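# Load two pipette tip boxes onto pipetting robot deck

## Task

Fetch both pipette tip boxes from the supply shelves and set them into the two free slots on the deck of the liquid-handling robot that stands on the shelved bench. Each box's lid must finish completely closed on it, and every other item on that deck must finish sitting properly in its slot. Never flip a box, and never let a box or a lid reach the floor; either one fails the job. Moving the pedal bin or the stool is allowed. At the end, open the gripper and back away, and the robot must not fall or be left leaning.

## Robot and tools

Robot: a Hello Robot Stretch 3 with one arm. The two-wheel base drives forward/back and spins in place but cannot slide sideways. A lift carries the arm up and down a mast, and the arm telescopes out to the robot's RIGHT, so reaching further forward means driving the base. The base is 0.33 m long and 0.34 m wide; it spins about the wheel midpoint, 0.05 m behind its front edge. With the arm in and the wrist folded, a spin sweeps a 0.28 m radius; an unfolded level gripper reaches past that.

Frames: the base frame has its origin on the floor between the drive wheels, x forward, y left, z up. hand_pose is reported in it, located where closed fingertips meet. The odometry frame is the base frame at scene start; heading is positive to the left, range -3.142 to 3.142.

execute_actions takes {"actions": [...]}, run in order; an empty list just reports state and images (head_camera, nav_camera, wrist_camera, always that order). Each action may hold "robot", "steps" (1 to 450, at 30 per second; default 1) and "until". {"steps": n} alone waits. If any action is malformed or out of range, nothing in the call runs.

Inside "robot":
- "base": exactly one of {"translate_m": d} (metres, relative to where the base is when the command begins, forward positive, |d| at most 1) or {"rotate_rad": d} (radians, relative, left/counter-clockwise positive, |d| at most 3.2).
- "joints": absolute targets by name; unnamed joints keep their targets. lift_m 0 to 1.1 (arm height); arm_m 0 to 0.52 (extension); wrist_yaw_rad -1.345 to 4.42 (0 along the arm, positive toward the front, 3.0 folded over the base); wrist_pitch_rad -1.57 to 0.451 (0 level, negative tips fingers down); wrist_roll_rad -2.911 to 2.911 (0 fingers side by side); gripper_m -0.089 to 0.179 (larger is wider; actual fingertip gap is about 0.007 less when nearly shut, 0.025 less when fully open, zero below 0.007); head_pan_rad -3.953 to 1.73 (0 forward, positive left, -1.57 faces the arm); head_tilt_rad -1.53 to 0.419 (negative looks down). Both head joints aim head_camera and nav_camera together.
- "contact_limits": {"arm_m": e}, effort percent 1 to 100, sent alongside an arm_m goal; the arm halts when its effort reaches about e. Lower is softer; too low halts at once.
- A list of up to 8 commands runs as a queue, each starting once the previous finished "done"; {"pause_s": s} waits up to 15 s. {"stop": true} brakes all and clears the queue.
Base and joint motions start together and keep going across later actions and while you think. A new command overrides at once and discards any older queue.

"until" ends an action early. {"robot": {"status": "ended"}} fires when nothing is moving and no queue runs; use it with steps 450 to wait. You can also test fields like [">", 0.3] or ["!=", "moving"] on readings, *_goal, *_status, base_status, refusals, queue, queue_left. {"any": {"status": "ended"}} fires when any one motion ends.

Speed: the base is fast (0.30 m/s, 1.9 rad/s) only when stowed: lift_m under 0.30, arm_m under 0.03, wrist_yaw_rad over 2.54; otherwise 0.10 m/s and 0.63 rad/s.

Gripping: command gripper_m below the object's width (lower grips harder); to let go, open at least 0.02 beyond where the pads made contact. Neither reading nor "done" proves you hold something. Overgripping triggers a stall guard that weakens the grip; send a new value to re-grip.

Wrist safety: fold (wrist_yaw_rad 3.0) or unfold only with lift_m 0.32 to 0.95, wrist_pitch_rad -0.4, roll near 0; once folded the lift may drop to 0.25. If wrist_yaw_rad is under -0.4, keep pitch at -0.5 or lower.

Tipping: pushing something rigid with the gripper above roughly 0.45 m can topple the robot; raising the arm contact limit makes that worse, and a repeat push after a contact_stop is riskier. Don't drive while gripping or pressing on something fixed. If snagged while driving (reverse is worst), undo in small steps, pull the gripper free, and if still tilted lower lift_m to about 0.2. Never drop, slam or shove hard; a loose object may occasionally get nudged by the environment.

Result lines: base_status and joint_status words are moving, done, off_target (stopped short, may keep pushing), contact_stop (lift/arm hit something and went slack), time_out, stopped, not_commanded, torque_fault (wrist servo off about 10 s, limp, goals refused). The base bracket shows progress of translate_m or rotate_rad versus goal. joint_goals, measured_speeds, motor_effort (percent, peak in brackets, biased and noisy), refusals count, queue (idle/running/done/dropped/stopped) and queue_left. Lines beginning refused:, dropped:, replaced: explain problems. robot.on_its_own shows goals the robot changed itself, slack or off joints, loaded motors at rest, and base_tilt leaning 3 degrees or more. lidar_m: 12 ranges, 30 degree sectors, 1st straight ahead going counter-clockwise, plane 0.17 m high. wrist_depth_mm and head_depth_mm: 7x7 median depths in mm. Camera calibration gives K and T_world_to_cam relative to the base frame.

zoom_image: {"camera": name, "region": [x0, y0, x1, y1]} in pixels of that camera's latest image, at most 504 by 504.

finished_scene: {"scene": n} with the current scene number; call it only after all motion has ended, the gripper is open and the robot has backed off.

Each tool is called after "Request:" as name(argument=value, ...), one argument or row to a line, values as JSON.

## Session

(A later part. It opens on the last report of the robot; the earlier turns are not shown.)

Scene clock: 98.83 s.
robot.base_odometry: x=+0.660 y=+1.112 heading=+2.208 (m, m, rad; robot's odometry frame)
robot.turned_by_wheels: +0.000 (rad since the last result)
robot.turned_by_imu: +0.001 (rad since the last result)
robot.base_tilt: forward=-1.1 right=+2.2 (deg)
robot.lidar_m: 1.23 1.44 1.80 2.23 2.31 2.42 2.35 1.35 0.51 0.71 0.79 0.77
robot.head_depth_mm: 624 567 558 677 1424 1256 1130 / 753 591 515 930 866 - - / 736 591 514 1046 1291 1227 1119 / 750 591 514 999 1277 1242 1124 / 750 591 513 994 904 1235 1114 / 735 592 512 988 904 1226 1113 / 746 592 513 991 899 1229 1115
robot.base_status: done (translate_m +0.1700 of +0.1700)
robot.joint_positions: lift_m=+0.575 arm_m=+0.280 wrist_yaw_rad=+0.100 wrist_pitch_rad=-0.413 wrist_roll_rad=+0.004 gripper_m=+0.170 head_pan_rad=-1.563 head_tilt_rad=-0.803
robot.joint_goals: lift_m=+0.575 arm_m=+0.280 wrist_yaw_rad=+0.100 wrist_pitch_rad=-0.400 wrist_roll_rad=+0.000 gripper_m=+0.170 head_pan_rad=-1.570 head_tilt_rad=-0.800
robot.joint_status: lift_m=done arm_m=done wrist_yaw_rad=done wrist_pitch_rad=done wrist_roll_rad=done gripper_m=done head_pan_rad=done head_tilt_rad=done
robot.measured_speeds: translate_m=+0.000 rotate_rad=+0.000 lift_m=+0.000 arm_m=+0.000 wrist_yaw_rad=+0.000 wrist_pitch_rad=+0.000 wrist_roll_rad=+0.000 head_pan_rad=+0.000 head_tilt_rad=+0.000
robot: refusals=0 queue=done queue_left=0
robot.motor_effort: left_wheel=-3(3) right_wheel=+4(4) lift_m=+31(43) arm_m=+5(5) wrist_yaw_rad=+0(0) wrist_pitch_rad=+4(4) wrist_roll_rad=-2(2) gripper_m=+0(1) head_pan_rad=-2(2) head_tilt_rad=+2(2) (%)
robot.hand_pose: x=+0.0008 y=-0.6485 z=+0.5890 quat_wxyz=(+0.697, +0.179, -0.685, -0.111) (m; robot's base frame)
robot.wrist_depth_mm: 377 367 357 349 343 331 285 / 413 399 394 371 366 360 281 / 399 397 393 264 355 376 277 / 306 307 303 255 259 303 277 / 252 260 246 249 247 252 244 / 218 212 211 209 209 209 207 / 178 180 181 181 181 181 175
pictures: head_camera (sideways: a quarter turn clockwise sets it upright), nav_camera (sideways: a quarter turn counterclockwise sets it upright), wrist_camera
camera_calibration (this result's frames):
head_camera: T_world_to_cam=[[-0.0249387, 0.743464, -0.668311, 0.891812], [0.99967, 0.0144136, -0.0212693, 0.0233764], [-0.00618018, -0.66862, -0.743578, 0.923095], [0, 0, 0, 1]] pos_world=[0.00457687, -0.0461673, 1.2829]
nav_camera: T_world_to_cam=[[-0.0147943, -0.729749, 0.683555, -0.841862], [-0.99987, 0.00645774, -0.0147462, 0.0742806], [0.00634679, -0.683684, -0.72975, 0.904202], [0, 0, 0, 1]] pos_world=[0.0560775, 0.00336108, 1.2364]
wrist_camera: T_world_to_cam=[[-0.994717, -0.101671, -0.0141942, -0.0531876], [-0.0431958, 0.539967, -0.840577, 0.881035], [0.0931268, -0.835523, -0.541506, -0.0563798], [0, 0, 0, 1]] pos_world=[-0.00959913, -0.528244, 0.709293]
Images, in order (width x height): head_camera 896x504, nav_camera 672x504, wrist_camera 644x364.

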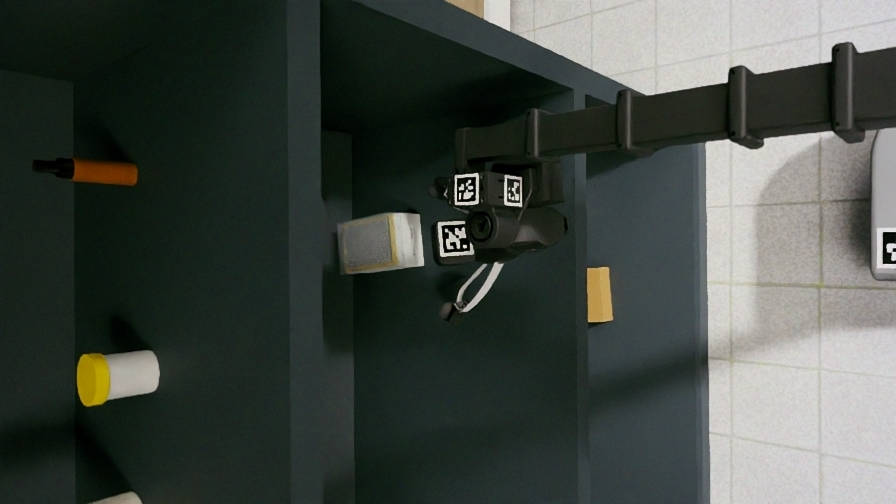

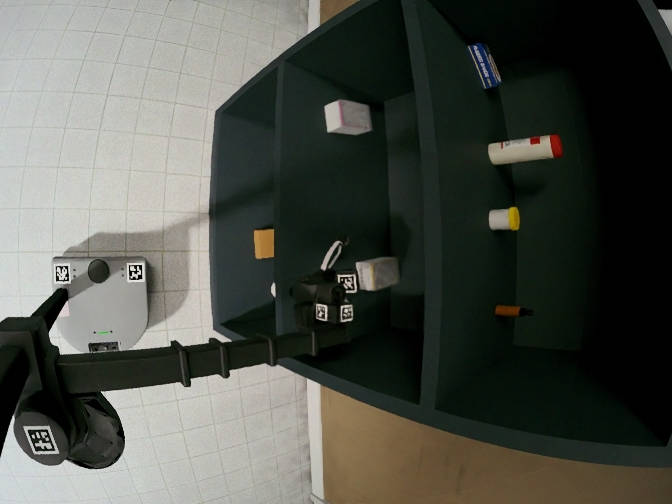

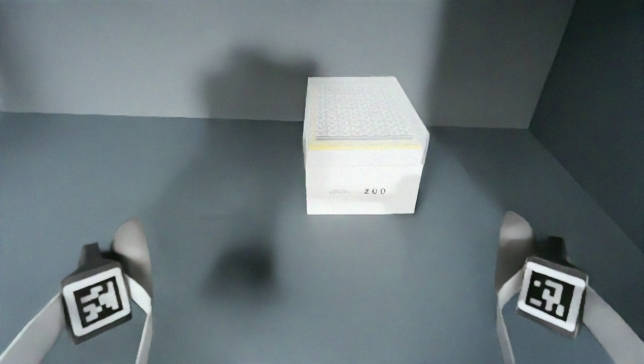

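Request:
execute_actions(
  actions=[
    {"robot":[{"base":{"translate_m":-0.011},"joints":{"lift_m":0.556}},{"joints":{"arm_m":0.43}}],"steps":300,"until":{"robot":{"status":"ended"}}},
  ],
)

Scene clock: 111.03 s.
robot.base_odometry: x=+0.667 y=+1.103 heading=+2.208 (m, m, rad; robot's odometry frame)
robot.turned_by_wheels: +0.000 (rad since the last result)
robot.turned_by_imu: +0.001 (rad since the last result)
robot.base_tilt: forward=-1.0 right=+2.0 (deg)
robot.lidar_m: 1.24 1.84 1.81 2.23 2.31 2.41 2.35 1.35 0.50 0.71 0.79 0.78
robot.head_depth_mm: 593 560 530 663 1422 1262 1114 / 737 592 514 899 876 1273 - / 739 591 512 942 898 1232 1124 / 751 591 512 943 901 1239 1126 / 749 593 513 990 899 1228 1116 / 733 592 512 990 898 1226 1110 / 744 592 512 987 902 1228 1111
robot.base_status: done (translate_m -0.0110 of -0.0110)
robot.joint_positions: lift_m=+0.556 arm_m=+0.430 wrist_yaw_rad=+0.100 wrist_pitch_rad=-0.413 wrist_roll_rad=+0.004 gripper_m=+0.170 head_pan_rad=-1.563 head_tilt_rad=-0.803
robot.joint_goals: lift_m=+0.556 arm_m=+0.430 wrist_yaw_rad=+0.100 wrist_pitch_rad=-0.400 wrist_roll_rad=+0.000 gripper_m=+0.170 head_pan_rad=-1.570 head_tilt_rad=-0.800
robot.joint_status: lift_m=done arm_m=done wrist_yaw_rad=done wrist_pitch_rad=done wrist_roll_rad=done gripper_m=done head_pan_rad=done head_tilt_rad=done
robot.measured_speeds: translate_m=+0.000 rotate_rad=+0.000 lift_m=+0.000 arm_m=+0.000 wrist_yaw_rad=+0.000 wrist_pitch_rad=+0.000 wrist_roll_rad=+0.000 head_pan_rad=+0.000 head_tilt_rad=+0.000
robot: refusals=0 queue=done queue_left=0
robot.motor_effort: left_wheel=-2(7) right_wheel=+3(5) lift_m=+31(31) arm_m=+5(8) wrist_yaw_rad=+0(0) wrist_pitch_rad=+4(4) wrist_roll_rad=-2(2) gripper_m=+0(0) head_pan_rad=-2(1) head_tilt_rad=+3(2) (%)
robot.hand_pose: x=+0.0008 y=-0.7985 z=+0.5700 quat_wxyz=(+0.697, +0.179, -0.685, -0.111) (m; robot's base frame)
robot.wrist_depth_mm: 228 223 217 211 206 201 196 / 249 242 236 231 224 218 212 / 275 269 261 243 245 238 230 / 272 272 260 158 246 255 246 / 221 231 146 128 133 222 216 / 194 187 112 109 110 185 184 / - 160 106 107 107 161 155
pictures: head_camera (sideways: a quarter turn clockwise sets it upright), nav_camera (sideways: a quarter turn counterclockwise sets it upright), wrist_camera
camera_calibration (this result's frames):
head_camera: T_world_to_cam=[[-0.0249357, 0.743438, -0.66834, 0.891851], [0.99967, 0.0144089, -0.0212695, 0.0233767], [-0.0061825, -0.66865, -0.743552, 0.92306], [0, 0, 0, 1]] pos_world=[0.0045767, -0.046168, 1.2829]
nav_camera: T_world_to_cam=[[-0.0147973, -0.729722, 0.683584, -0.8419], [-0.99987, 0.00646097, -0.0147467, 0.0742813], [0.00634441, -0.683714, -0.729723, 0.904167], [0, 0, 0, 1]] pos_world=[0.0560775, 0.00335828, 1.2364]
wrist_camera: T_world_to_cam=[[-0.994717, -0.101671, -0.0141939, -0.0687079], [-0.0431961, 0.539967, -0.840577, 0.946054], [0.0931266, -0.835523, -0.541506, -0.191996], [0, 0, 0, 1]] pos_world=[-0.00959913, -0.67824, 0.690289]
Images, in order (width x height): head_camera 896x504, nav_camera 672x504, wrist_camera 644x364.

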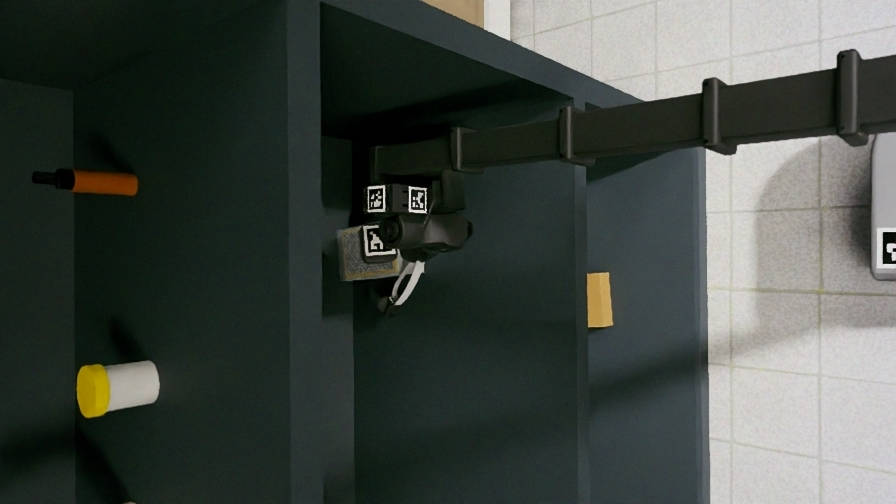

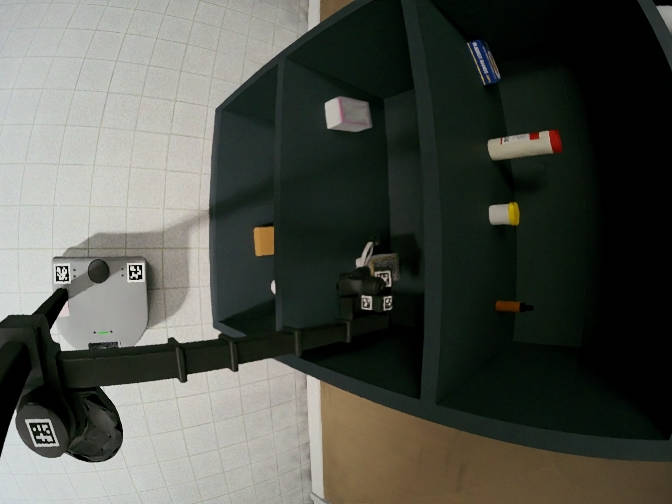

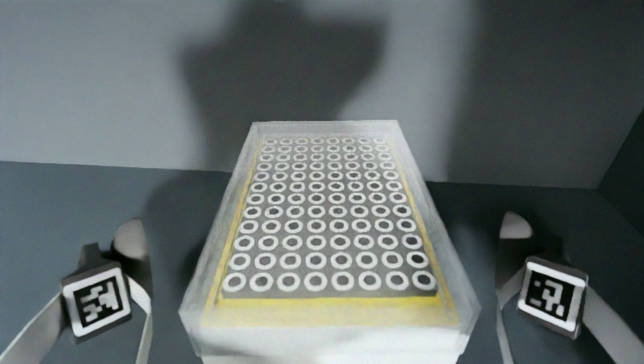

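Request:
execute_actions(
  actions=[
    {"robot":[{"joints":{"lift_m":0.551,"arm_m":0.42}},{"joints":{"gripper_m":0.115}}],"steps":300,"until":{"robot":{"status":"ended"}}},
  ],
)

Scene clock: 119.10 s.
robot.base_odometry: x=+0.667 y=+1.103 heading=+2.208 (m, m, rad; robot's odometry frame)
robot.turned_by_wheels: +0.000 (rad since the last result)
robot.turned_by_imu: +0.001 (rad since the last result)
robot.base_tilt: forward=-1.1 right=+1.9 (deg)
robot.lidar_m: 1.24 1.85 1.81 2.23 2.32 2.40 2.35 1.35 0.50 0.71 0.79 0.78
robot.head_depth_mm: 593 558 531 666 1428 1259 1122 / 737 590 514 894 886 1278 - / 739 591 513 - 903 1232 1121 / 751 591 513 952 901 1233 1121 / 746 592 512 987 901 1232 1116 / 732 592 513 990 899 1232 1120 / 749 593 512 990 897 1226 1119
robot.base_status: done (translate_m -0.0110 of -0.0110)
robot.joint_positions: lift_m=+0.551 arm_m=+0.420 wrist_yaw_rad=+0.099 wrist_pitch_rad=-0.413 wrist_roll_rad=+0.004 gripper_m=+0.115 head_pan_rad=-1.563 head_tilt_rad=-0.803
robot.joint_goals: lift_m=+0.551 arm_m=+0.420 wrist_yaw_rad=+0.100 wrist_pitch_rad=-0.400 wrist_roll_rad=+0.000 gripper_m=+0.115 head_pan_rad=-1.570 head_tilt_rad=-0.800
robot.joint_status: lift_m=done arm_m=done wrist_yaw_rad=done wrist_pitch_rad=done wrist_roll_rad=done gripper_m=done head_pan_rad=done head_tilt_rad=done
robot.measured_speeds: translate_m=+0.000 rotate_rad=+0.000 lift_m=+0.000 arm_m=+0.000 wrist_yaw_rad=+0.000 wrist_pitch_rad=+0.000 wrist_roll_rad=+0.000 head_pan_rad=+0.000 head_tilt_rad=+0.000
robot: refusals=0 queue=done queue_left=0
robot.motor_effort: left_wheel=-3(3) right_wheel=+5(5) lift_m=+30(30) arm_m=-6(4) wrist_yaw_rad=+1(1) wrist_pitch_rad=+4(4) wrist_roll_rad=-2(2) gripper_m=-10(95) head_pan_rad=-3(2) head_tilt_rad=+2(3) (%)
robot.hand_pose: x=+0.0007 y=-0.7892 z=+0.5650 quat_wxyz=(+0.697, +0.179, -0.685, -0.111) (m; robot's base frame)
robot.wrist_depth_mm: 237 231 225 220 215 209 204 / 260 254 246 238 234 229 220 / 288 279 271 193 253 248 237 / 265 264 251 149 238 259 245 / 215 222 131 121 126 219 210 / 182 - 111 111 111 - 179 / - 153 122 122 121 155 155
pictures: head_camera (sideways: a quarter turn clockwise sets it upright), nav_camera (sideways: a quarter turn counterclockwise sets it upright), wrist_camera
camera_calibration (this result's frames):
head_camera: T_world_to_cam=[[-0.0249358, 0.743438, -0.66834, 0.891851], [0.99967, 0.0144091, -0.0212695, 0.0233767], [-0.00618242, -0.66865, -0.743552, 0.92306], [0, 0, 0, 1]] pos_world=[0.0045767, -0.046168, 1.2829]
nav_camera: T_world_to_cam=[[-0.0147972, -0.729722, 0.683584, -0.8419], [-0.99987, 0.00646085, -0.0147467, 0.0742813], [0.00634449, -0.683714, -0.729723, 0.904167], [0, 0, 0, 1]] pos_world=[0.0560775, 0.00335828, 1.2364]
wrist_camera: T_world_to_cam=[[-0.994766, -0.101192, -0.0141919, -0.0675647], [-0.0429378, 0.539987, -0.840577, 0.936844], [0.0927233, -0.835568, -0.541506, -0.186964], [0, 0, 0, 1]] pos_world=[-0.00964898, -0.668942, 0.685289]
Images, in order (width x height): head_camera 896x504, nav_camera 672x504, wrist_camera 644x364.

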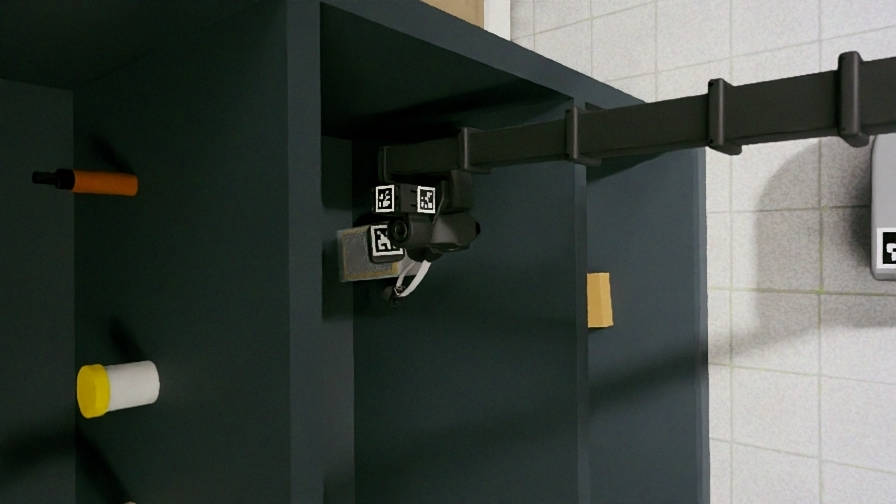

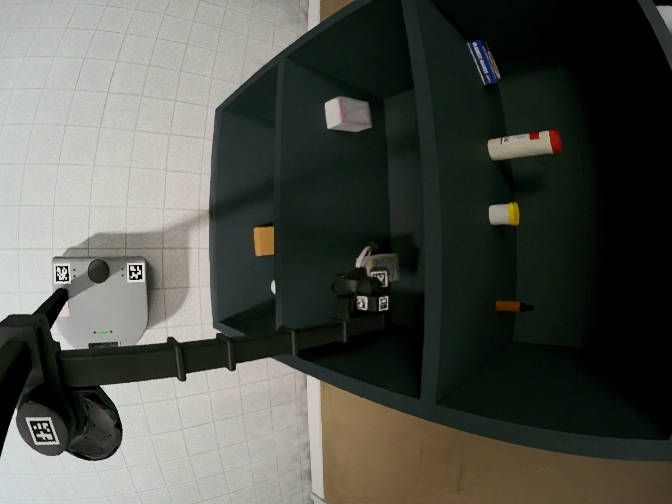

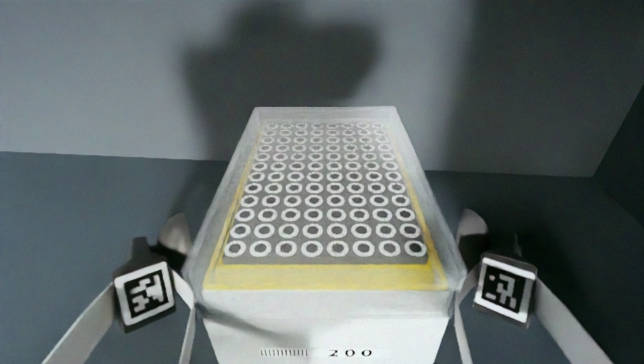

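Request:
execute_actions(
  actions=[
    {"robot":[{"joints":{"gripper_m":0.17}},{"joints":{"arm_m":0.36}},{"joints":{"wrist_pitch_rad":-0.15}}],"steps":300,"until":{"robot":{"status":"ended"}}},
  ],
)

Scene clock: 129.37 s.
robot.base_odometry: x=+0.667 y=+1.103 heading=+2.208 (m, m, rad; robot's odometry frame)
robot.turned_by_wheels: +0.000 (rad since the last result)
robot.turned_by_imu: +0.001 (rad since the last result)
robot.base_tilt: forward=-1.1 right=+1.9 (deg)
robot.lidar_m: 1.24 1.85 1.82 2.23 2.31 2.41 2.35 1.35 0.51 0.71 0.79 0.78
robot.head_depth_mm: 594 558 530 666 1423 1252 1120 / 738 591 516 897 868 1285 - / 738 591 514 - 901 1234 1118 / 747 593 514 967 904 1231 1124 / 746 592 512 992 904 1231 1124 / 736 593 513 990 903 1229 1112 / 747 590 512 992 901 1220 1118
robot.base_status: done (translate_m -0.0110 of -0.0110)
robot.joint_positions: lift_m=+0.551 arm_m=+0.360 wrist_yaw_rad=+0.099 wrist_pitch_rad=-0.175 wrist_roll_rad=+0.004 gripper_m=+0.170 head_pan_rad=-1.563 head_tilt_rad=-0.803
robot.joint_goals: lift_m=+0.551 arm_m=+0.360 wrist_yaw_rad=+0.100 wrist_pitch_rad=-0.150 wrist_roll_rad=+0.000 gripper_m=+0.170 head_pan_rad=-1.570 head_tilt_rad=-0.800
robot.joint_status: lift_m=done arm_m=done wrist_yaw_rad=done wrist_pitch_rad=done wrist_roll_rad=done gripper_m=done head_pan_rad=done head_tilt_rad=done
robot.measured_speeds: translate_m=+0.000 rotate_rad=+0.000 lift_m=+0.000 arm_m=+0.000 wrist_yaw_rad=+0.000 wrist_pitch_rad=+0.000 wrist_roll_rad=+0.000 head_pan_rad=+0.000 head_tilt_rad=+0.000
robot: refusals=0 queue=done queue_left=0
robot.motor_effort: left_wheel=-3(3) right_wheel=+4(4) lift_m=+30(31) arm_m=-6(8) wrist_yaw_rad=+0(0) wrist_pitch_rad=+8(7) wrist_roll_rad=-2(2) gripper_m=+0(95) head_pan_rad=-2(2) head_tilt_rad=+1(2) (%)
robot.hand_pose: x=+0.0031 y=-0.7523 z=+0.6217 quat_wxyz=(+0.705, +0.097, -0.702, -0.027) (m; robot's base frame)
robot.wrist_depth_mm: 295 286 280 274 267 258 252 / 310 303 295 287 279 272 263 / 332 322 312 304 296 286 264 / 352 344 330 318 310 304 264 / 350 354 344 218 321 319 260 / 281 269 269 170 190 264 234 / 212 215 211 168 173 217 208
pictures: head_camera (sideways: a quarter turn clockwise sets it upright), nav_camera (sideways: a quarter turn counterclockwise sets it upright), wrist_camera
camera_calibration (this result's frames):
head_camera: T_world_to_cam=[[-0.0249356, 0.743437, -0.668341, 0.891852], [0.99967, 0.0144088, -0.0212695, 0.0233767], [-0.00618257, -0.668651, -0.743551, 0.923059], [0, 0, 0, 1]] pos_world=[0.00457669, -0.046168, 1.2829]
nav_camera: T_world_to_cam=[[-0.0147974, -0.729721, 0.683585, -0.841902], [-0.99987, 0.00646107, -0.0147468, 0.0742814], [0.00634434, -0.683715, -0.729722, 0.904166], [0, 0, 0, 1]] pos_world=[0.0560775, 0.00335818, 1.2364]
wrist_camera: T_world_to_cam=[[-0.994416, -0.104696, -0.0132271, -0.0639232], [-0.0218682, 0.327065, -0.944749, 0.869187], [0.103238, -0.939184, -0.327528, -0.336611], [0, 0, 0, 1]] pos_world=[-0.00980784, -0.607113, 0.710068]
Images, in order (width x height): head_camera 896x504, nav_camera 672x504, wrist_camera 644x364.

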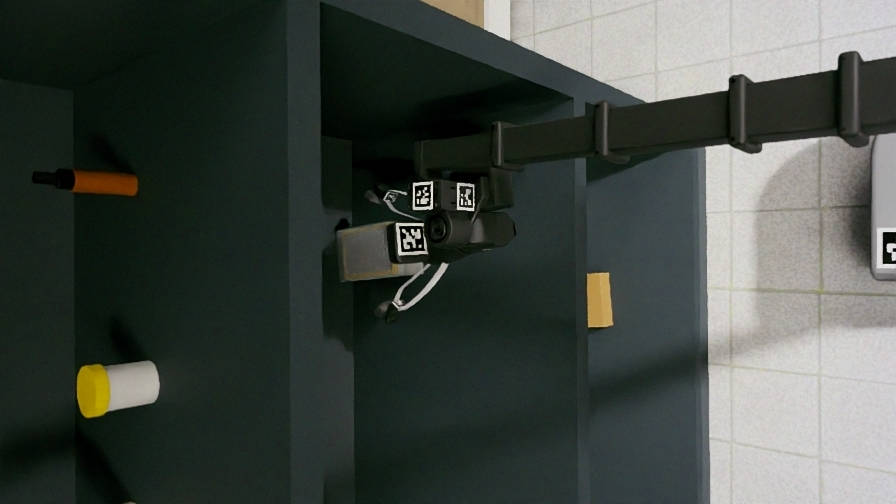

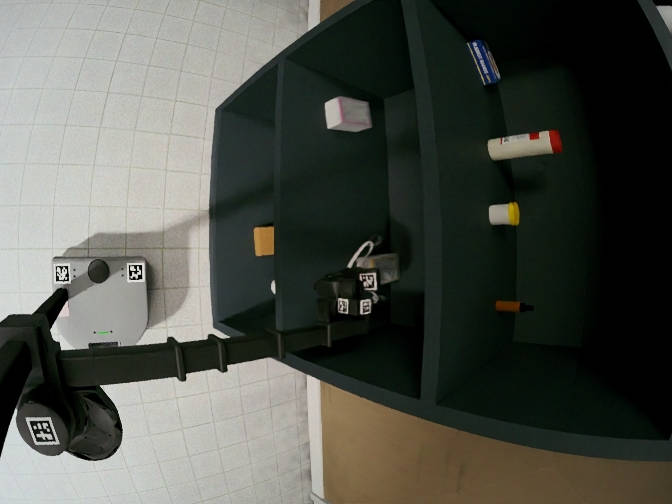

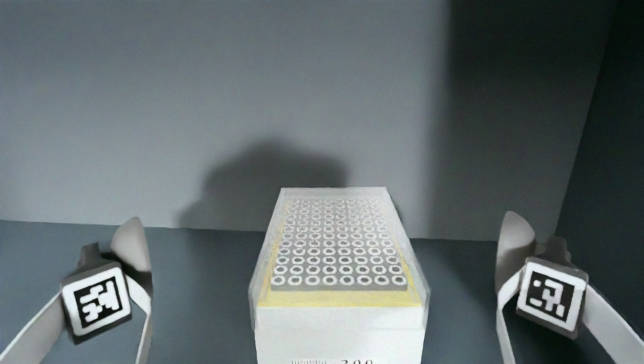

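Request:
execute_actions(
  actions=[
    {"robot":[{"joints":{"lift_m":0.496}},{"joints":{"arm_m":0.385}},{"joints":{"gripper_m":0.115}}],"steps":300,"until":{"robot":{"status":"ended"}}},
  ],
)

Scene clock: 136.97 s.
robot.base_odometry: x=+0.667 y=+1.103 heading=+2.208 (m, m, rad; robot's odometry frame)
robot.turned_by_wheels: +0.000 (rad since the last result)
robot.turned_by_imu: +0.001 (rad since the last result)
robot.base_tilt: forward=-1.0 right=+2.0 (deg)
robot.lidar_m: 1.25 1.85 1.81 2.23 2.31 2.41 2.34 1.35 0.51 0.71 0.79 0.78
robot.head_depth_mm: 593 560 532 664 1428 1258 1118 / 735 591 516 897 881 1258 - / 740 593 513 1047 1278 1228 1118 / 754 593 513 983 897 1226 1122 / 751 591 513 993 902 1234 1113 / 733 591 513 992 902 1227 1118 / 747 591 513 996 903 1226 1115
robot.base_status: done (translate_m -0.0110 of -0.0110)
robot.joint_positions: lift_m=+0.496 arm_m=+0.385 wrist_yaw_rad=+0.099 wrist_pitch_rad=-0.174 wrist_roll_rad=+0.004 gripper_m=+0.115 head_pan_rad=-1.563 head_tilt_rad=-0.803
robot.joint_goals: lift_m=+0.496 arm_m=+0.385 wrist_yaw_rad=+0.100 wrist_pitch_rad=-0.150 wrist_roll_rad=+0.000 gripper_m=+0.115 head_pan_rad=-1.570 head_tilt_rad=-0.800
robot.joint_status: lift_m=done arm_m=done wrist_yaw_rad=done wrist_pitch_rad=done wrist_roll_rad=done gripper_m=done head_pan_rad=done head_tilt_rad=done
robot.measured_speeds: translate_m=+0.000 rotate_rad=+0.000 lift_m=+0.000 arm_m=+0.000 wrist_yaw_rad=+0.000 wrist_pitch_rad=+0.000 wrist_roll_rad=+0.000 head_pan_rad=+0.000 head_tilt_rad=+0.000
robot: refusals=0 queue=done queue_left=0
robot.motor_effort: left_wheel=-3(3) right_wheel=+6(5) lift_m=+31(30) arm_m=+5(6) wrist_yaw_rad=+0(0) wrist_pitch_rad=+7(8) wrist_roll_rad=-2(2) gripper_m=-1(96) head_pan_rad=-2(2) head_tilt_rad=+2(2) (%)
robot.hand_pose: x=+0.0030 y=-0.7766 z=+0.5670 quat_wxyz=(+0.705, +0.096, -0.702, -0.027) (m; robot's base frame)
robot.wrist_depth_mm: 272 264 258 251 244 237 233 / 288 281 271 263 258 249 242 / 305 297 286 279 268 263 254 / 317 310 301 154 279 281 263 / 241 242 125 124 124 247 231 / 186 194 130 128 127 190 181 / 154 145 140 137 138 146 149
pictures: head_camera (sideways: a quarter turn clockwise sets it upright), nav_camera (sideways: a quarter turn counterclockwise sets it upright), wrist_camera
camera_calibration (this result's frames):
head_camera: T_world_to_cam=[[-0.0249357, 0.743437, -0.668341, 0.891852], [0.99967, 0.0144089, -0.0212695, 0.0233767], [-0.00618249, -0.668651, -0.74355, 0.923059], [0, 0, 0, 1]] pos_world=[0.0045767, -0.046168, 1.2829]
nav_camera: T_world_to_cam=[[-0.0147973, -0.729721, 0.683585, -0.841902], [-0.99987, 0.00646094, -0.0147468, 0.0742814], [0.00634442, -0.683715, -0.729722, 0.904165], [0, 0, 0, 1]] pos_world=[0.0560775, 0.00335817, 1.2364]
wrist_camera: T_world_to_cam=[[-0.994431, -0.104555, -0.013221, -0.0671235], [-0.0217327, 0.326203, -0.94505, 0.824908], [0.103122, -0.9395, -0.326658, -0.378162], [0, 0, 0, 1]] pos_world=[-0.00982531, -0.631388, 0.655163]
Images, in order (width x height): head_camera 896x504, nav_camera 672x504, wrist_camera 644x364.

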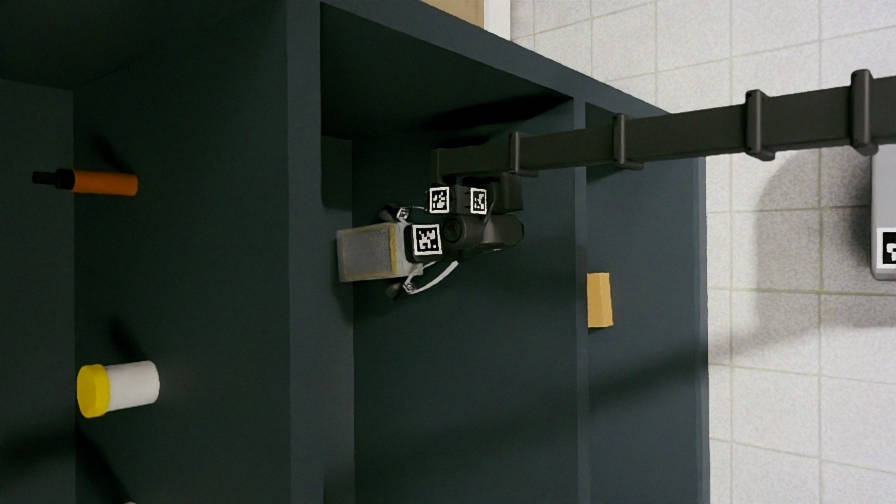

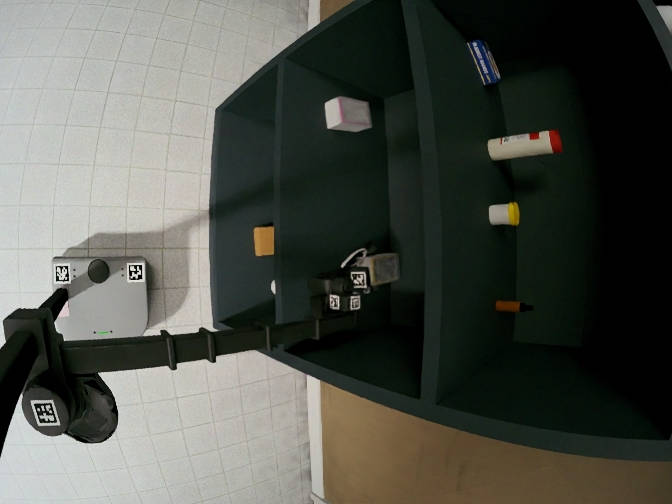

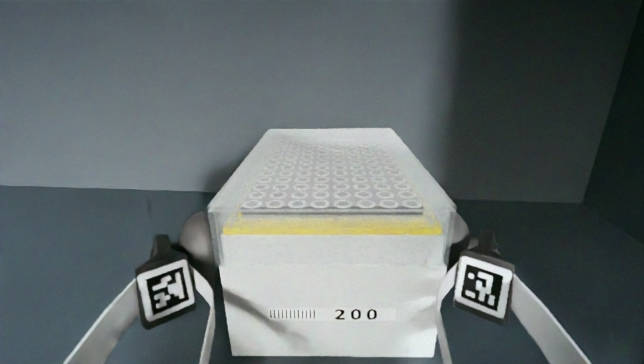

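Request:
execute_actions(
  actions=[
    {"robot":[{"joints":{"lift_m":0.490}},{"joints":{"gripper_m":0.06}}],"steps":300,"until":{"robot":{"status":"ended"}}},
    {"steps":10},
  ],
)

Scene clock: 144.77 s.
robot.base_odometry: x=+0.667 y=+1.103 heading=+2.208 (m, m, rad; robot's odometry frame)
robot.turned_by_wheels: +0.000 (rad since the last result)
robot.turned_by_imu: +0.001 (rad since the last result)
robot.base_tilt: forward=-0.9 right=+2.0 (deg)
robot.lidar_m: 1.24 1.85 1.81 2.23 2.31 2.41 2.34 1.35 0.50 0.71 0.79 0.78
robot.head_depth_mm: 592 560 532 665 1424 1262 1113 / 739 591 517 900 880 1261 - / 735 590 514 1035 1283 1236 1114 / 747 593 515 988 904 1229 1123 / 749 593 512 990 898 1233 1117 / 734 591 512 992 900 1225 1117 / 749 591 511 989 903 1223 1106
robot.base_status: done (translate_m -0.0110 of -0.0110)
robot.joint_positions: lift_m=+0.490 arm_m=+0.385 wrist_yaw_rad=+0.099 wrist_pitch_rad=-0.173 wrist_roll_rad=+0.004 gripper_m=+0.061 head_pan_rad=-1.563 head_tilt_rad=-0.803
robot.joint_goals: lift_m=+0.490 arm_m=+0.385 wrist_yaw_rad=+0.100 wrist_pitch_rad=-0.150 wrist_roll_rad=+0.000 gripper_m=+0.060 head_pan_rad=-1.570 head_tilt_rad=-0.800
robot.joint_status: lift_m=done arm_m=done wrist_yaw_rad=done wrist_pitch_rad=done wrist_roll_rad=done gripper_m=done head_pan_rad=done head_tilt_rad=done
robot.measured_speeds: translate_m=+0.000 rotate_rad=+0.000 lift_m=+0.000 arm_m=+0.000 wrist_yaw_rad=+0.000 wrist_pitch_rad=+0.000 wrist_roll_rad=+0.000 head_pan_rad=+0.000 head_tilt_rad=+0.000
robot: refusals=0 queue=done queue_left=0
robot.motor_effort: left_wheel=-3(3) right_wheel=+4(5) lift_m=+31(31) arm_m=+5(5) wrist_yaw_rad=+0(1) wrist_pitch_rad=+7(8) wrist_roll_rad=-2(2) gripper_m=-15(98) head_pan_rad=-2(1) head_tilt_rad=+2(2) (%)
robot.hand_pose: x=+0.0031 y=-0.7767 z=+0.5610 quat_wxyz=(+0.705, +0.096, -0.702, -0.027) (m; robot's base frame)
robot.wrist_depth_mm: 271 265 257 251 245 240 233 / 286 279 275 264 257 250 241 / 306 298 285 275 272 263 256 / 319 307 275 137 268 276 260 / 228 226 125 125 125 222 220 / 176 183 132 131 132 172 171 / 144 143 139 138 137 141 141
pictures: head_camera (sideways: a quarter turn clockwise sets it upright), nav_camera (sideways: a quarter turn counterclockwise sets it upright), wrist_camera
camera_calibration (this result's frames):
head_camera: T_world_to_cam=[[-0.0249358, 0.743437, -0.668341, 0.891852], [0.99967, 0.014409, -0.0212695, 0.0233767], [-0.00618241, -0.668651, -0.743551, 0.923059], [0, 0, 0, 1]] pos_world=[0.0045767, -0.046168, 1.2829]
nav_camera: T_world_to_cam=[[-0.0147972, -0.729721, 0.683585, -0.841902], [-0.99987, 0.00646083, -0.0147468, 0.0742814], [0.0063445, -0.683715, -0.729722, 0.904166], [0, 0, 0, 1]] pos_world=[0.0560775, 0.00335819, 1.2364]
wrist_camera: T_world_to_cam=[[-0.994431, -0.10456, -0.0132227, -0.0672056], [-0.021711, 0.326004, -0.945119, 0.819187], [0.103132, -0.939568, -0.326459, -0.380292], [0, 0, 0, 1]] pos_world=[-0.00982563, -0.631396, 0.649191]
Images, in order (width x height): head_camera 896x504, nav_camera 672x504, wrist_camera 644x364.

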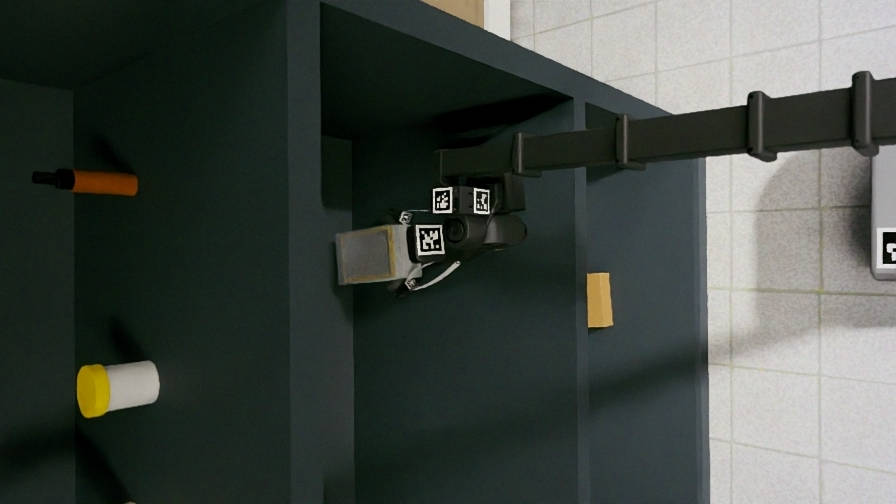

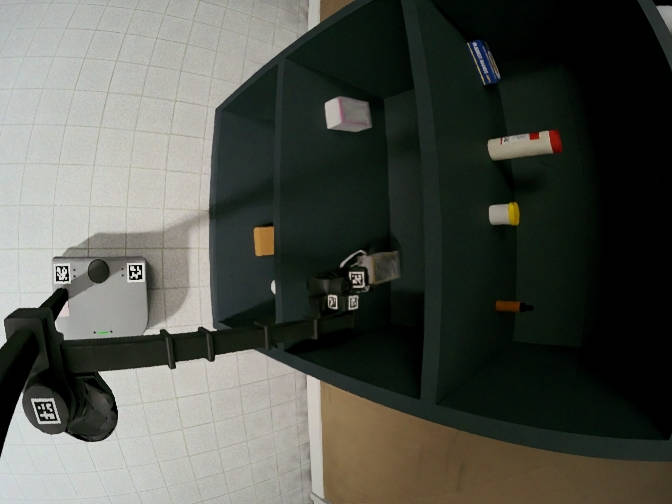

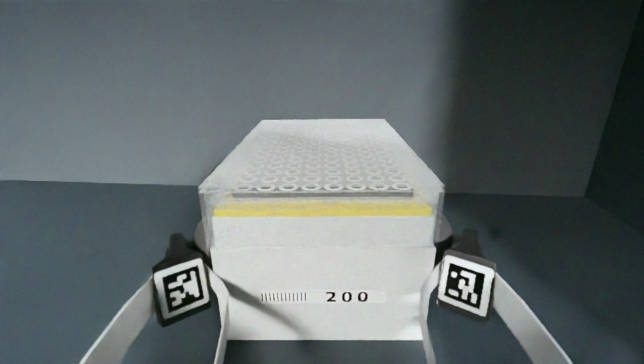

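Request:
execute_actions(
  actions=[
    {"robot":[{"joints":{"gripper_m":0.03}},{"joints":{"lift_m":0.52}}],"steps":300,"until":{"robot":{"status":"ended"}}},
    {"steps":15},
  ],
)

Scene clock: 149.10 s.
robot.base_odometry: x=+0.667 y=+1.103 heading=+2.208 (m, m, rad; robot's odometry frame)
robot.turned_by_wheels: +0.000 (rad since the last result)
robot.turned_by_imu: +0.001 (rad since the last result)
robot.base_tilt: forward=-1.0 right=+1.9 (deg)
robot.lidar_m: 1.24 1.84 1.81 2.23 2.31 2.41 2.35 1.35 0.51 0.71 0.79 0.78
robot.head_depth_mm: 593 561 530 667 1406 1260 1114 / 739 591 515 894 877 1270 - / 737 591 514 1066 899 1224 1131 / 749 591 512 967 900 1229 1119 / 752 590 511 996 907 1232 1112 / 733 591 513 991 903 1226 1108 / 748 591 513 1002 901 1224 1120
robot.base_status: done (translate_m -0.0110 of -0.0110)
robot.joint_positions: lift_m=+0.520 arm_m=+0.385 wrist_yaw_rad=+0.099 wrist_pitch_rad=-0.179 wrist_roll_rad=+0.004 gripper_m=+0.038 head_pan_rad=-1.563 head_tilt_rad=-0.803
robot.joint_goals: lift_m=+0.520 arm_m=+0.385 wrist_yaw_rad=+0.100 wrist_pitch_rad=-0.150 wrist_roll_rad=+0.000 gripper_m=+0.037 head_pan_rad=-1.570 head_tilt_rad=-0.800
robot.joint_status: lift_m=done arm_m=done wrist_yaw_rad=done wrist_pitch_rad=done wrist_roll_rad=done gripper_m=done head_pan_rad=done head_tilt_rad=done
robot.measured_speeds: translate_m=+0.000 rotate_rad=+0.000 lift_m=+0.000 arm_m=+0.000 wrist_yaw_rad=+0.000 wrist_pitch_rad=+0.000 wrist_roll_rad=+0.000 head_pan_rad=+0.000 head_tilt_rad=+0.000
robot: refusals=0 queue=done queue_left=0
robot.on_its_own: gripper_m is held at +0.037, not at your +0.030, by its stall guard, which is still easing
robot.motor_effort: left_wheel=-3(3) right_wheel=+5(5) lift_m=+45(45) arm_m=+5(5) wrist_yaw_rad=+0(0) wrist_pitch_rad=+9(9) wrist_roll_rad=-2(2) gripper_m=-20(100) head_pan_rad=-1(2) head_tilt_rad=+2(1) (%)
robot.hand_pose: x=+0.0030 y=-0.7763 z=+0.5892 quat_wxyz=(+0.705, +0.098, -0.701, -0.029) (m; robot's base frame)
robot.wrist_depth_mm: 271 267 259 252 244 239 231 / 287 279 270 263 259 252 243 / 307 294 287 281 271 265 254 / 326 320 304 146 279 279 261 / 282 282 129 129 128 274 247 / 220 222 132 132 132 218 213 / 179 180 165 136 164 175 175
pictures: head_camera (sideways: a quarter turn clockwise sets it upright), nav_camera (sideways: a quarter turn counterclockwise sets it upright), wrist_camera
camera_calibration (this result's frames):
head_camera: T_world_to_cam=[[-0.0249357, 0.743437, -0.668341, 0.891852], [0.99967, 0.014409, -0.0212695, 0.0233767], [-0.00618241, -0.668651, -0.74355, 0.923059], [0, 0, 0, 1]] pos_world=[0.0045767, -0.046168, 1.2829]
nav_camera: T_world_to_cam=[[-0.0147972, -0.729721, 0.683585, -0.841902], [-0.99987, 0.00646082, -0.0147468, 0.0742814], [0.0063445, -0.683715, -0.729722, 0.904165], [0, 0, 0, 1]] pos_world=[0.0560775, 0.00335818, 1.2364]
wrist_camera: T_world_to_cam=[[-0.994436, -0.104501, -0.0132506, -0.0667665], [-0.0222031, 0.330908, -0.943402, 0.848508], [0.102971, -0.937859, -0.331387, -0.366523], [0, 0, 0, 1]] pos_world=[-0.00981424, -0.631501, 0.678139]
Images, in order (width x height): head_camera 896x504, nav_camera 672x504, wrist_camera 644x364.

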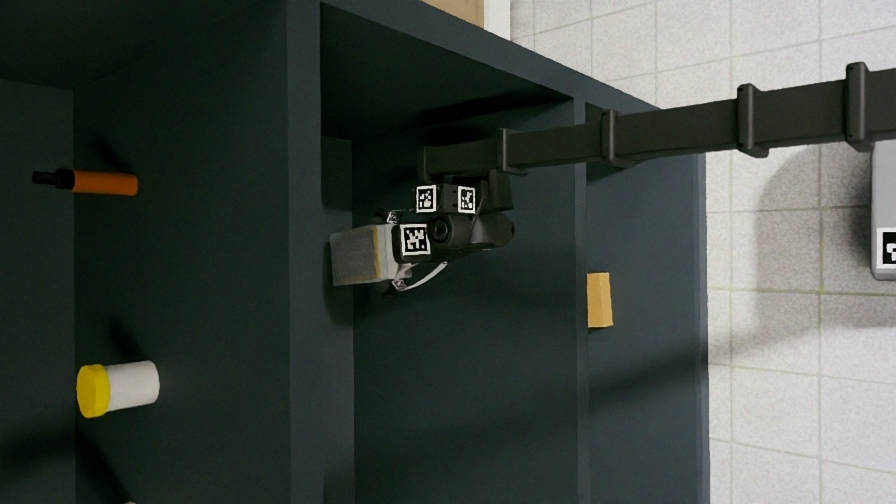

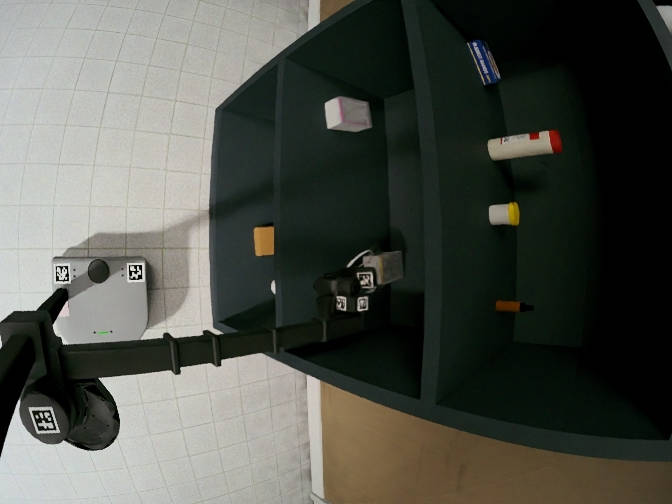

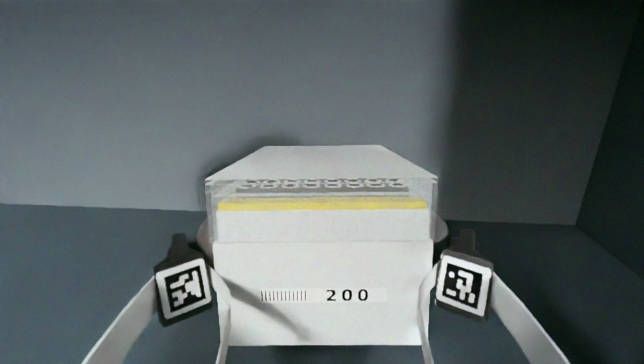

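Request:
execute_actions(
  actions=[
    {"robot":[{"joints":{"lift_m":0.491,"gripper_m":0.055}},{"joints":{"gripper_m":0.15}}],"steps":300,"until":{"robot":{"status":"ended"}}},
    {"steps":10},
  ],
)

Scene clock: 153.87 s.
robot.base_odometry: x=+0.667 y=+1.103 heading=+2.208 (m, m, rad; robot's odometry frame)
robot.turned_by_wheels: +0.000 (rad since the last result)
robot.turned_by_imu: +0.001 (rad since the last result)
robot.base_tilt: forward=-1.0 right=+1.8 (deg)
robot.lidar_m: 1.24 1.84 1.82 2.23 2.31 2.41 2.35 1.36 0.51 0.71 0.80 0.78
robot.head_depth_mm: 593 561 530 664 1420 1247 1115 / 738 590 516 896 882 1258 - / 738 592 515 1043 1279 1222 1110 / 750 590 514 992 899 1232 1124 / 749 591 512 991 900 1236 1111 / 732 591 513 990 904 1221 1123 / 745 592 512 994 901 1225 1114
robot.base_status: done (translate_m -0.0110 of -0.0110)
robot.joint_positions: lift_m=+0.491 arm_m=+0.385 wrist_yaw_rad=+0.099 wrist_pitch_rad=-0.172 wrist_roll_rad=+0.004 gripper_m=+0.150 head_pan_rad=-1.563 head_tilt_rad=-0.803
robot.joint_goals: lift_m=+0.491 arm_m=+0.385 wrist_yaw_rad=+0.100 wrist_pitch_rad=-0.150 wrist_roll_rad=+0.000 gripper_m=+0.150 head_pan_rad=-1.570 head_tilt_rad=-0.800
robot.joint_status: lift_m=done arm_m=done wrist_yaw_rad=done wrist_pitch_rad=done wrist_roll_rad=done gripper_m=done head_pan_rad=done head_tilt_rad=done
robot.measured_speeds: translate_m=+0.000 rotate_rad=+0.000 lift_m=+0.000 arm_m=+0.000 wrist_yaw_rad=+0.000 wrist_pitch_rad=+0.000 wrist_roll_rad=+0.000 head_pan_rad=+0.000 head_tilt_rad=+0.000
robot: refusals=0 queue=done queue_left=0
robot.motor_effort: left_wheel=-2(3) right_wheel=+4(5) lift_m=+31(45) arm_m=+4(5) wrist_yaw_rad=+0(1) wrist_pitch_rad=+7(8) wrist_roll_rad=-2(2) gripper_m=+0(97) head_pan_rad=-2(2) head_tilt_rad=+3(1) (%)
robot.hand_pose: x=+0.0031 y=-0.7767 z=+0.5622 quat_wxyz=(+0.705, +0.096, -0.702, -0.026) (m; robot's base frame)
robot.wrist_depth_mm: 270 265 257 250 244 238 232 / 287 280 271 263 260 249 242 / 307 296 286 273 269 263 253 / 315 308 278 140 271 277 262 / 230 243 129 128 129 237 222 / 186 - 136 135 136 - 175 / - 144 141 140 140 142 142
pictures: head_camera (sideways: a quarter turn clockwise sets it upright), nav_camera (sideways: a quarter turn counterclockwise sets it upright), wrist_camera
camera_calibration (this result's frames):
head_camera: T_world_to_cam=[[-0.0249355, 0.743437, -0.668342, 0.891852], [0.99967, 0.0144087, -0.0212696, 0.0233767], [-0.00618265, -0.668651, -0.74355, 0.923059], [0, 0, 0, 1]] pos_world=[0.00457669, -0.046168, 1.2829]
nav_camera: T_world_to_cam=[[-0.0147975, -0.729721, 0.683585, -0.841902], [-0.99987, 0.00646118, -0.0147468, 0.0742814], [0.00634426, -0.683715, -0.729722, 0.904165], [0, 0, 0, 1]] pos_world=[0.0560775, 0.00335815, 1.2364]
wrist_camera: T_world_to_cam=[[-0.994429, -0.104578, -0.0132147, -0.0672072], [-0.0216217, 0.325069, -0.945443, 0.819834], [0.103168, -0.93989, -0.325519, -0.380733], [0, 0, 0, 1]] pos_world=[-0.00982703, -0.631378, 0.650282]
Images, in order (width x height): head_camera 896x504, nav_camera 672x504, wrist_camera 644x364.

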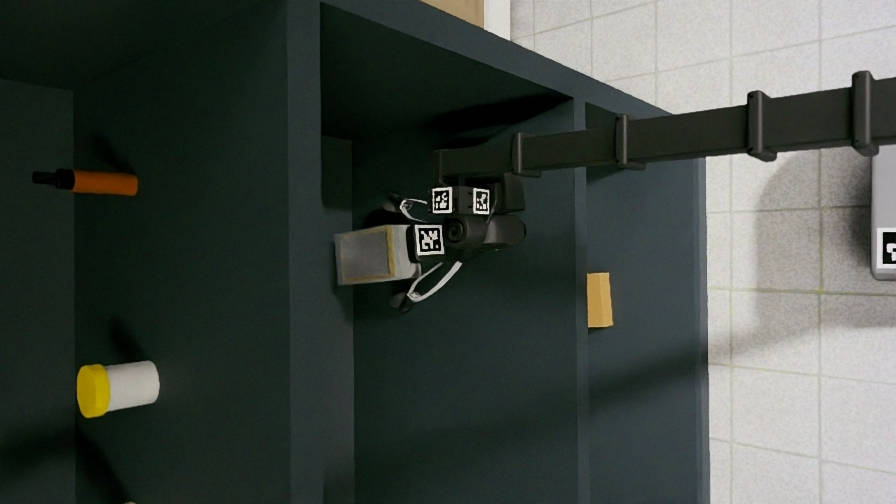

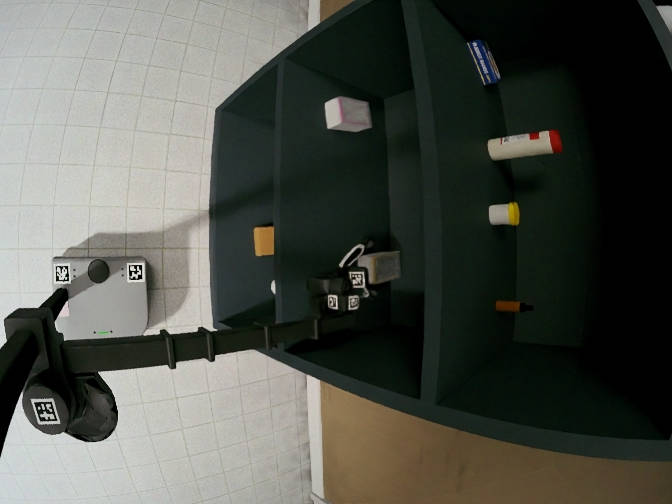

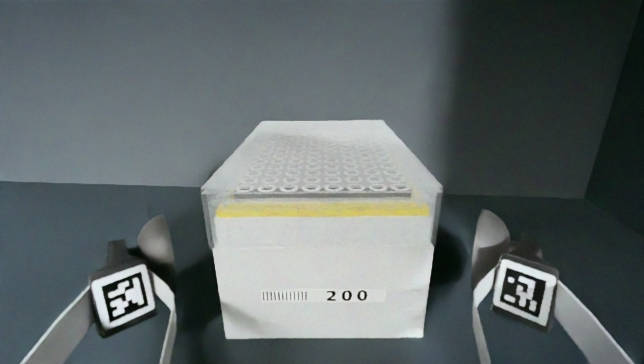

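Request:
execute_actions(
  actions=[
    {"robot":[{"joints":{"wrist_pitch_rad":-0.08,"gripper_m":0.17}},{"joints":{"lift_m":0.474}}],"steps":300,"until":{"robot":{"status":"ended"}}},
    {"steps":5},
  ],
)

Scene clock: 165.50 s.
robot.base_odometry: x=+0.667 y=+1.103 heading=+2.208 (m, m, rad; robot's odometry frame)
robot.turned_by_wheels: +0.000 (rad since the last result)
robot.turned_by_imu: +0.001 (rad since the last result)
robot.base_tilt: forward=-1.1 right=+2.0 (deg)
robot.lidar_m: 1.24 1.84 1.81 2.23 2.31 2.41 2.34 1.35 0.51 0.71 0.80 0.78
robot.head_depth_mm: 594 560 531 666 1424 1261 1118 / 739 591 516 899 881 1263 1132 / 738 591 514 1042 1077 1229 1110 / 750 592 514 989 898 1233 1125 / 749 592 512 991 901 1229 1113 / 734 592 512 989 903 1224 1117 / 748 592 513 995 901 1220 1116
robot.base_status: done (translate_m -0.0110 of -0.0110)
robot.joint_positions: lift_m=+0.474 arm_m=+0.385 wrist_yaw_rad=+0.099 wrist_pitch_rad=-0.096 wrist_roll_rad=+0.004 gripper_m=+0.170 head_pan_rad=-1.563 head_tilt_rad=-0.803
robot.joint_goals: lift_m=+0.474 arm_m=+0.385 wrist_yaw_rad=+0.100 wrist_pitch_rad=-0.080 wrist_roll_rad=+0.000 gripper_m=+0.170 head_pan_rad=-1.570 head_tilt_rad=-0.800
robot.joint_status: lift_m=done arm_m=done wrist_yaw_rad=done wrist_pitch_rad=done wrist_roll_rad=done gripper_m=done head_pan_rad=done head_tilt_rad=done
robot.measured_speeds: translate_m=+0.000 rotate_rad=+0.000 lift_m=+0.000 arm_m=+0.000 wrist_yaw_rad=+0.000 wrist_pitch_rad=+0.000 wrist_roll_rad=+0.000 head_pan_rad=+0.000 head_tilt_rad=+0.000
robot: refusals=0 queue=done queue_left=0
robot.motor_effort: left_wheel=-3(3) right_wheel=+4(4) lift_m=+27(29) arm_m=+4(5) wrist_yaw_rad=+1(0) wrist_pitch_rad=+5(8) wrist_roll_rad=-2(2) gripper_m=+0(83) head_pan_rad=-3(2) head_tilt_rad=+2(1) (%)
robot.hand_pose: x=+0.0035 y=-0.7812 z=+0.5645 quat_wxyz=(+0.706, +0.069, -0.705, +0.001) (m; robot's base frame)
robot.wrist_depth_mm: 276 267 261 254 248 242 237 / 289 282 272 265 259 250 246 / 302 295 285 275 270 263 252 / 314 308 296 147 276 275 263 / 248 264 125 124 125 249 235 / 194 182 130 129 130 179 178 / - 142 136 134 135 143 137
pictures: head_camera (sideways: a quarter turn clockwise sets it upright), nav_camera (sideways: a quarter turn counterclockwise sets it upright), wrist_camera
camera_calibration (this result's frames):
head_camera: T_world_to_cam=[[-0.0249353, 0.743399, -0.668383, 0.891907], [0.99967, 0.0144076, -0.0212699, 0.0233772], [-0.00618225, -0.668693, -0.743513, 0.92301], [0, 0, 0, 1]] pos_world=[0.0045767, -0.0461691, 1.2829]
nav_camera: T_world_to_cam=[[-0.0147977, -0.729682, 0.683626, -0.841956], [-0.99987, 0.00646023, -0.0147476, 0.0742824], [0.00634465, -0.683756, -0.729683, 0.904115], [0, 0, 0, 1]] pos_world=[0.0560775, 0.00335448, 1.2364]
wrist_camera: T_world_to_cam=[[-0.994323, -0.105635, -0.012731, -0.0682843], [-0.0144135, 0.252279, -0.967547, 0.779049], [0.105418, -0.961871, -0.25237, -0.442664], [0, 0, 0, 1]] pos_world=[-0.0100029, -0.629537, 0.641182]
Images, in order (width x height): head_camera 896x504, nav_camera 672x504, wrist_camera 644x364.

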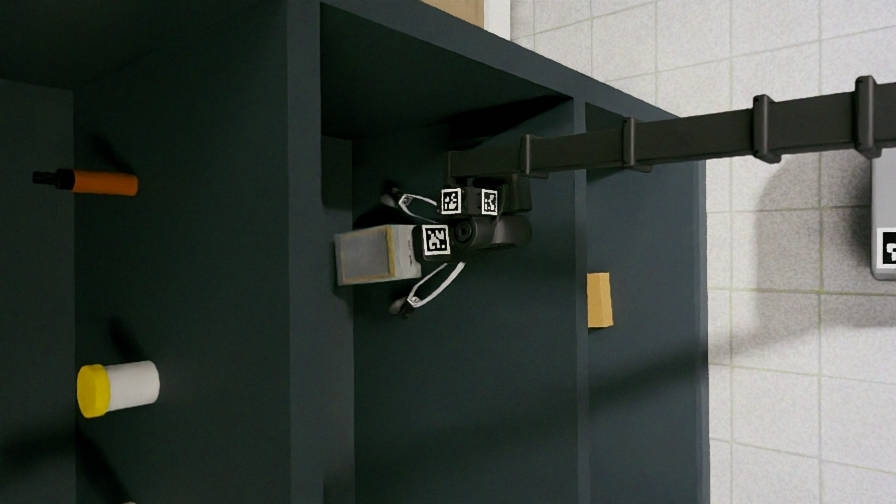

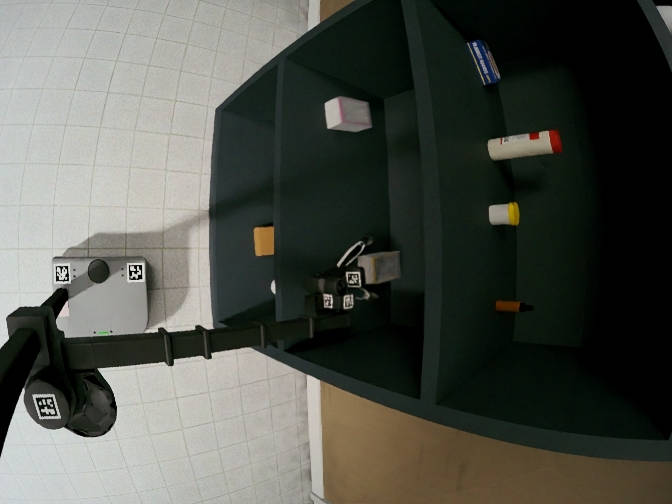

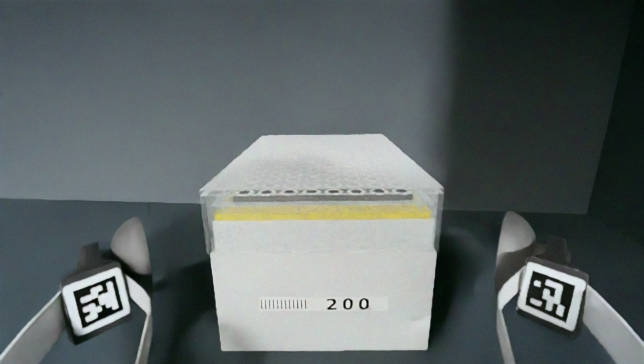

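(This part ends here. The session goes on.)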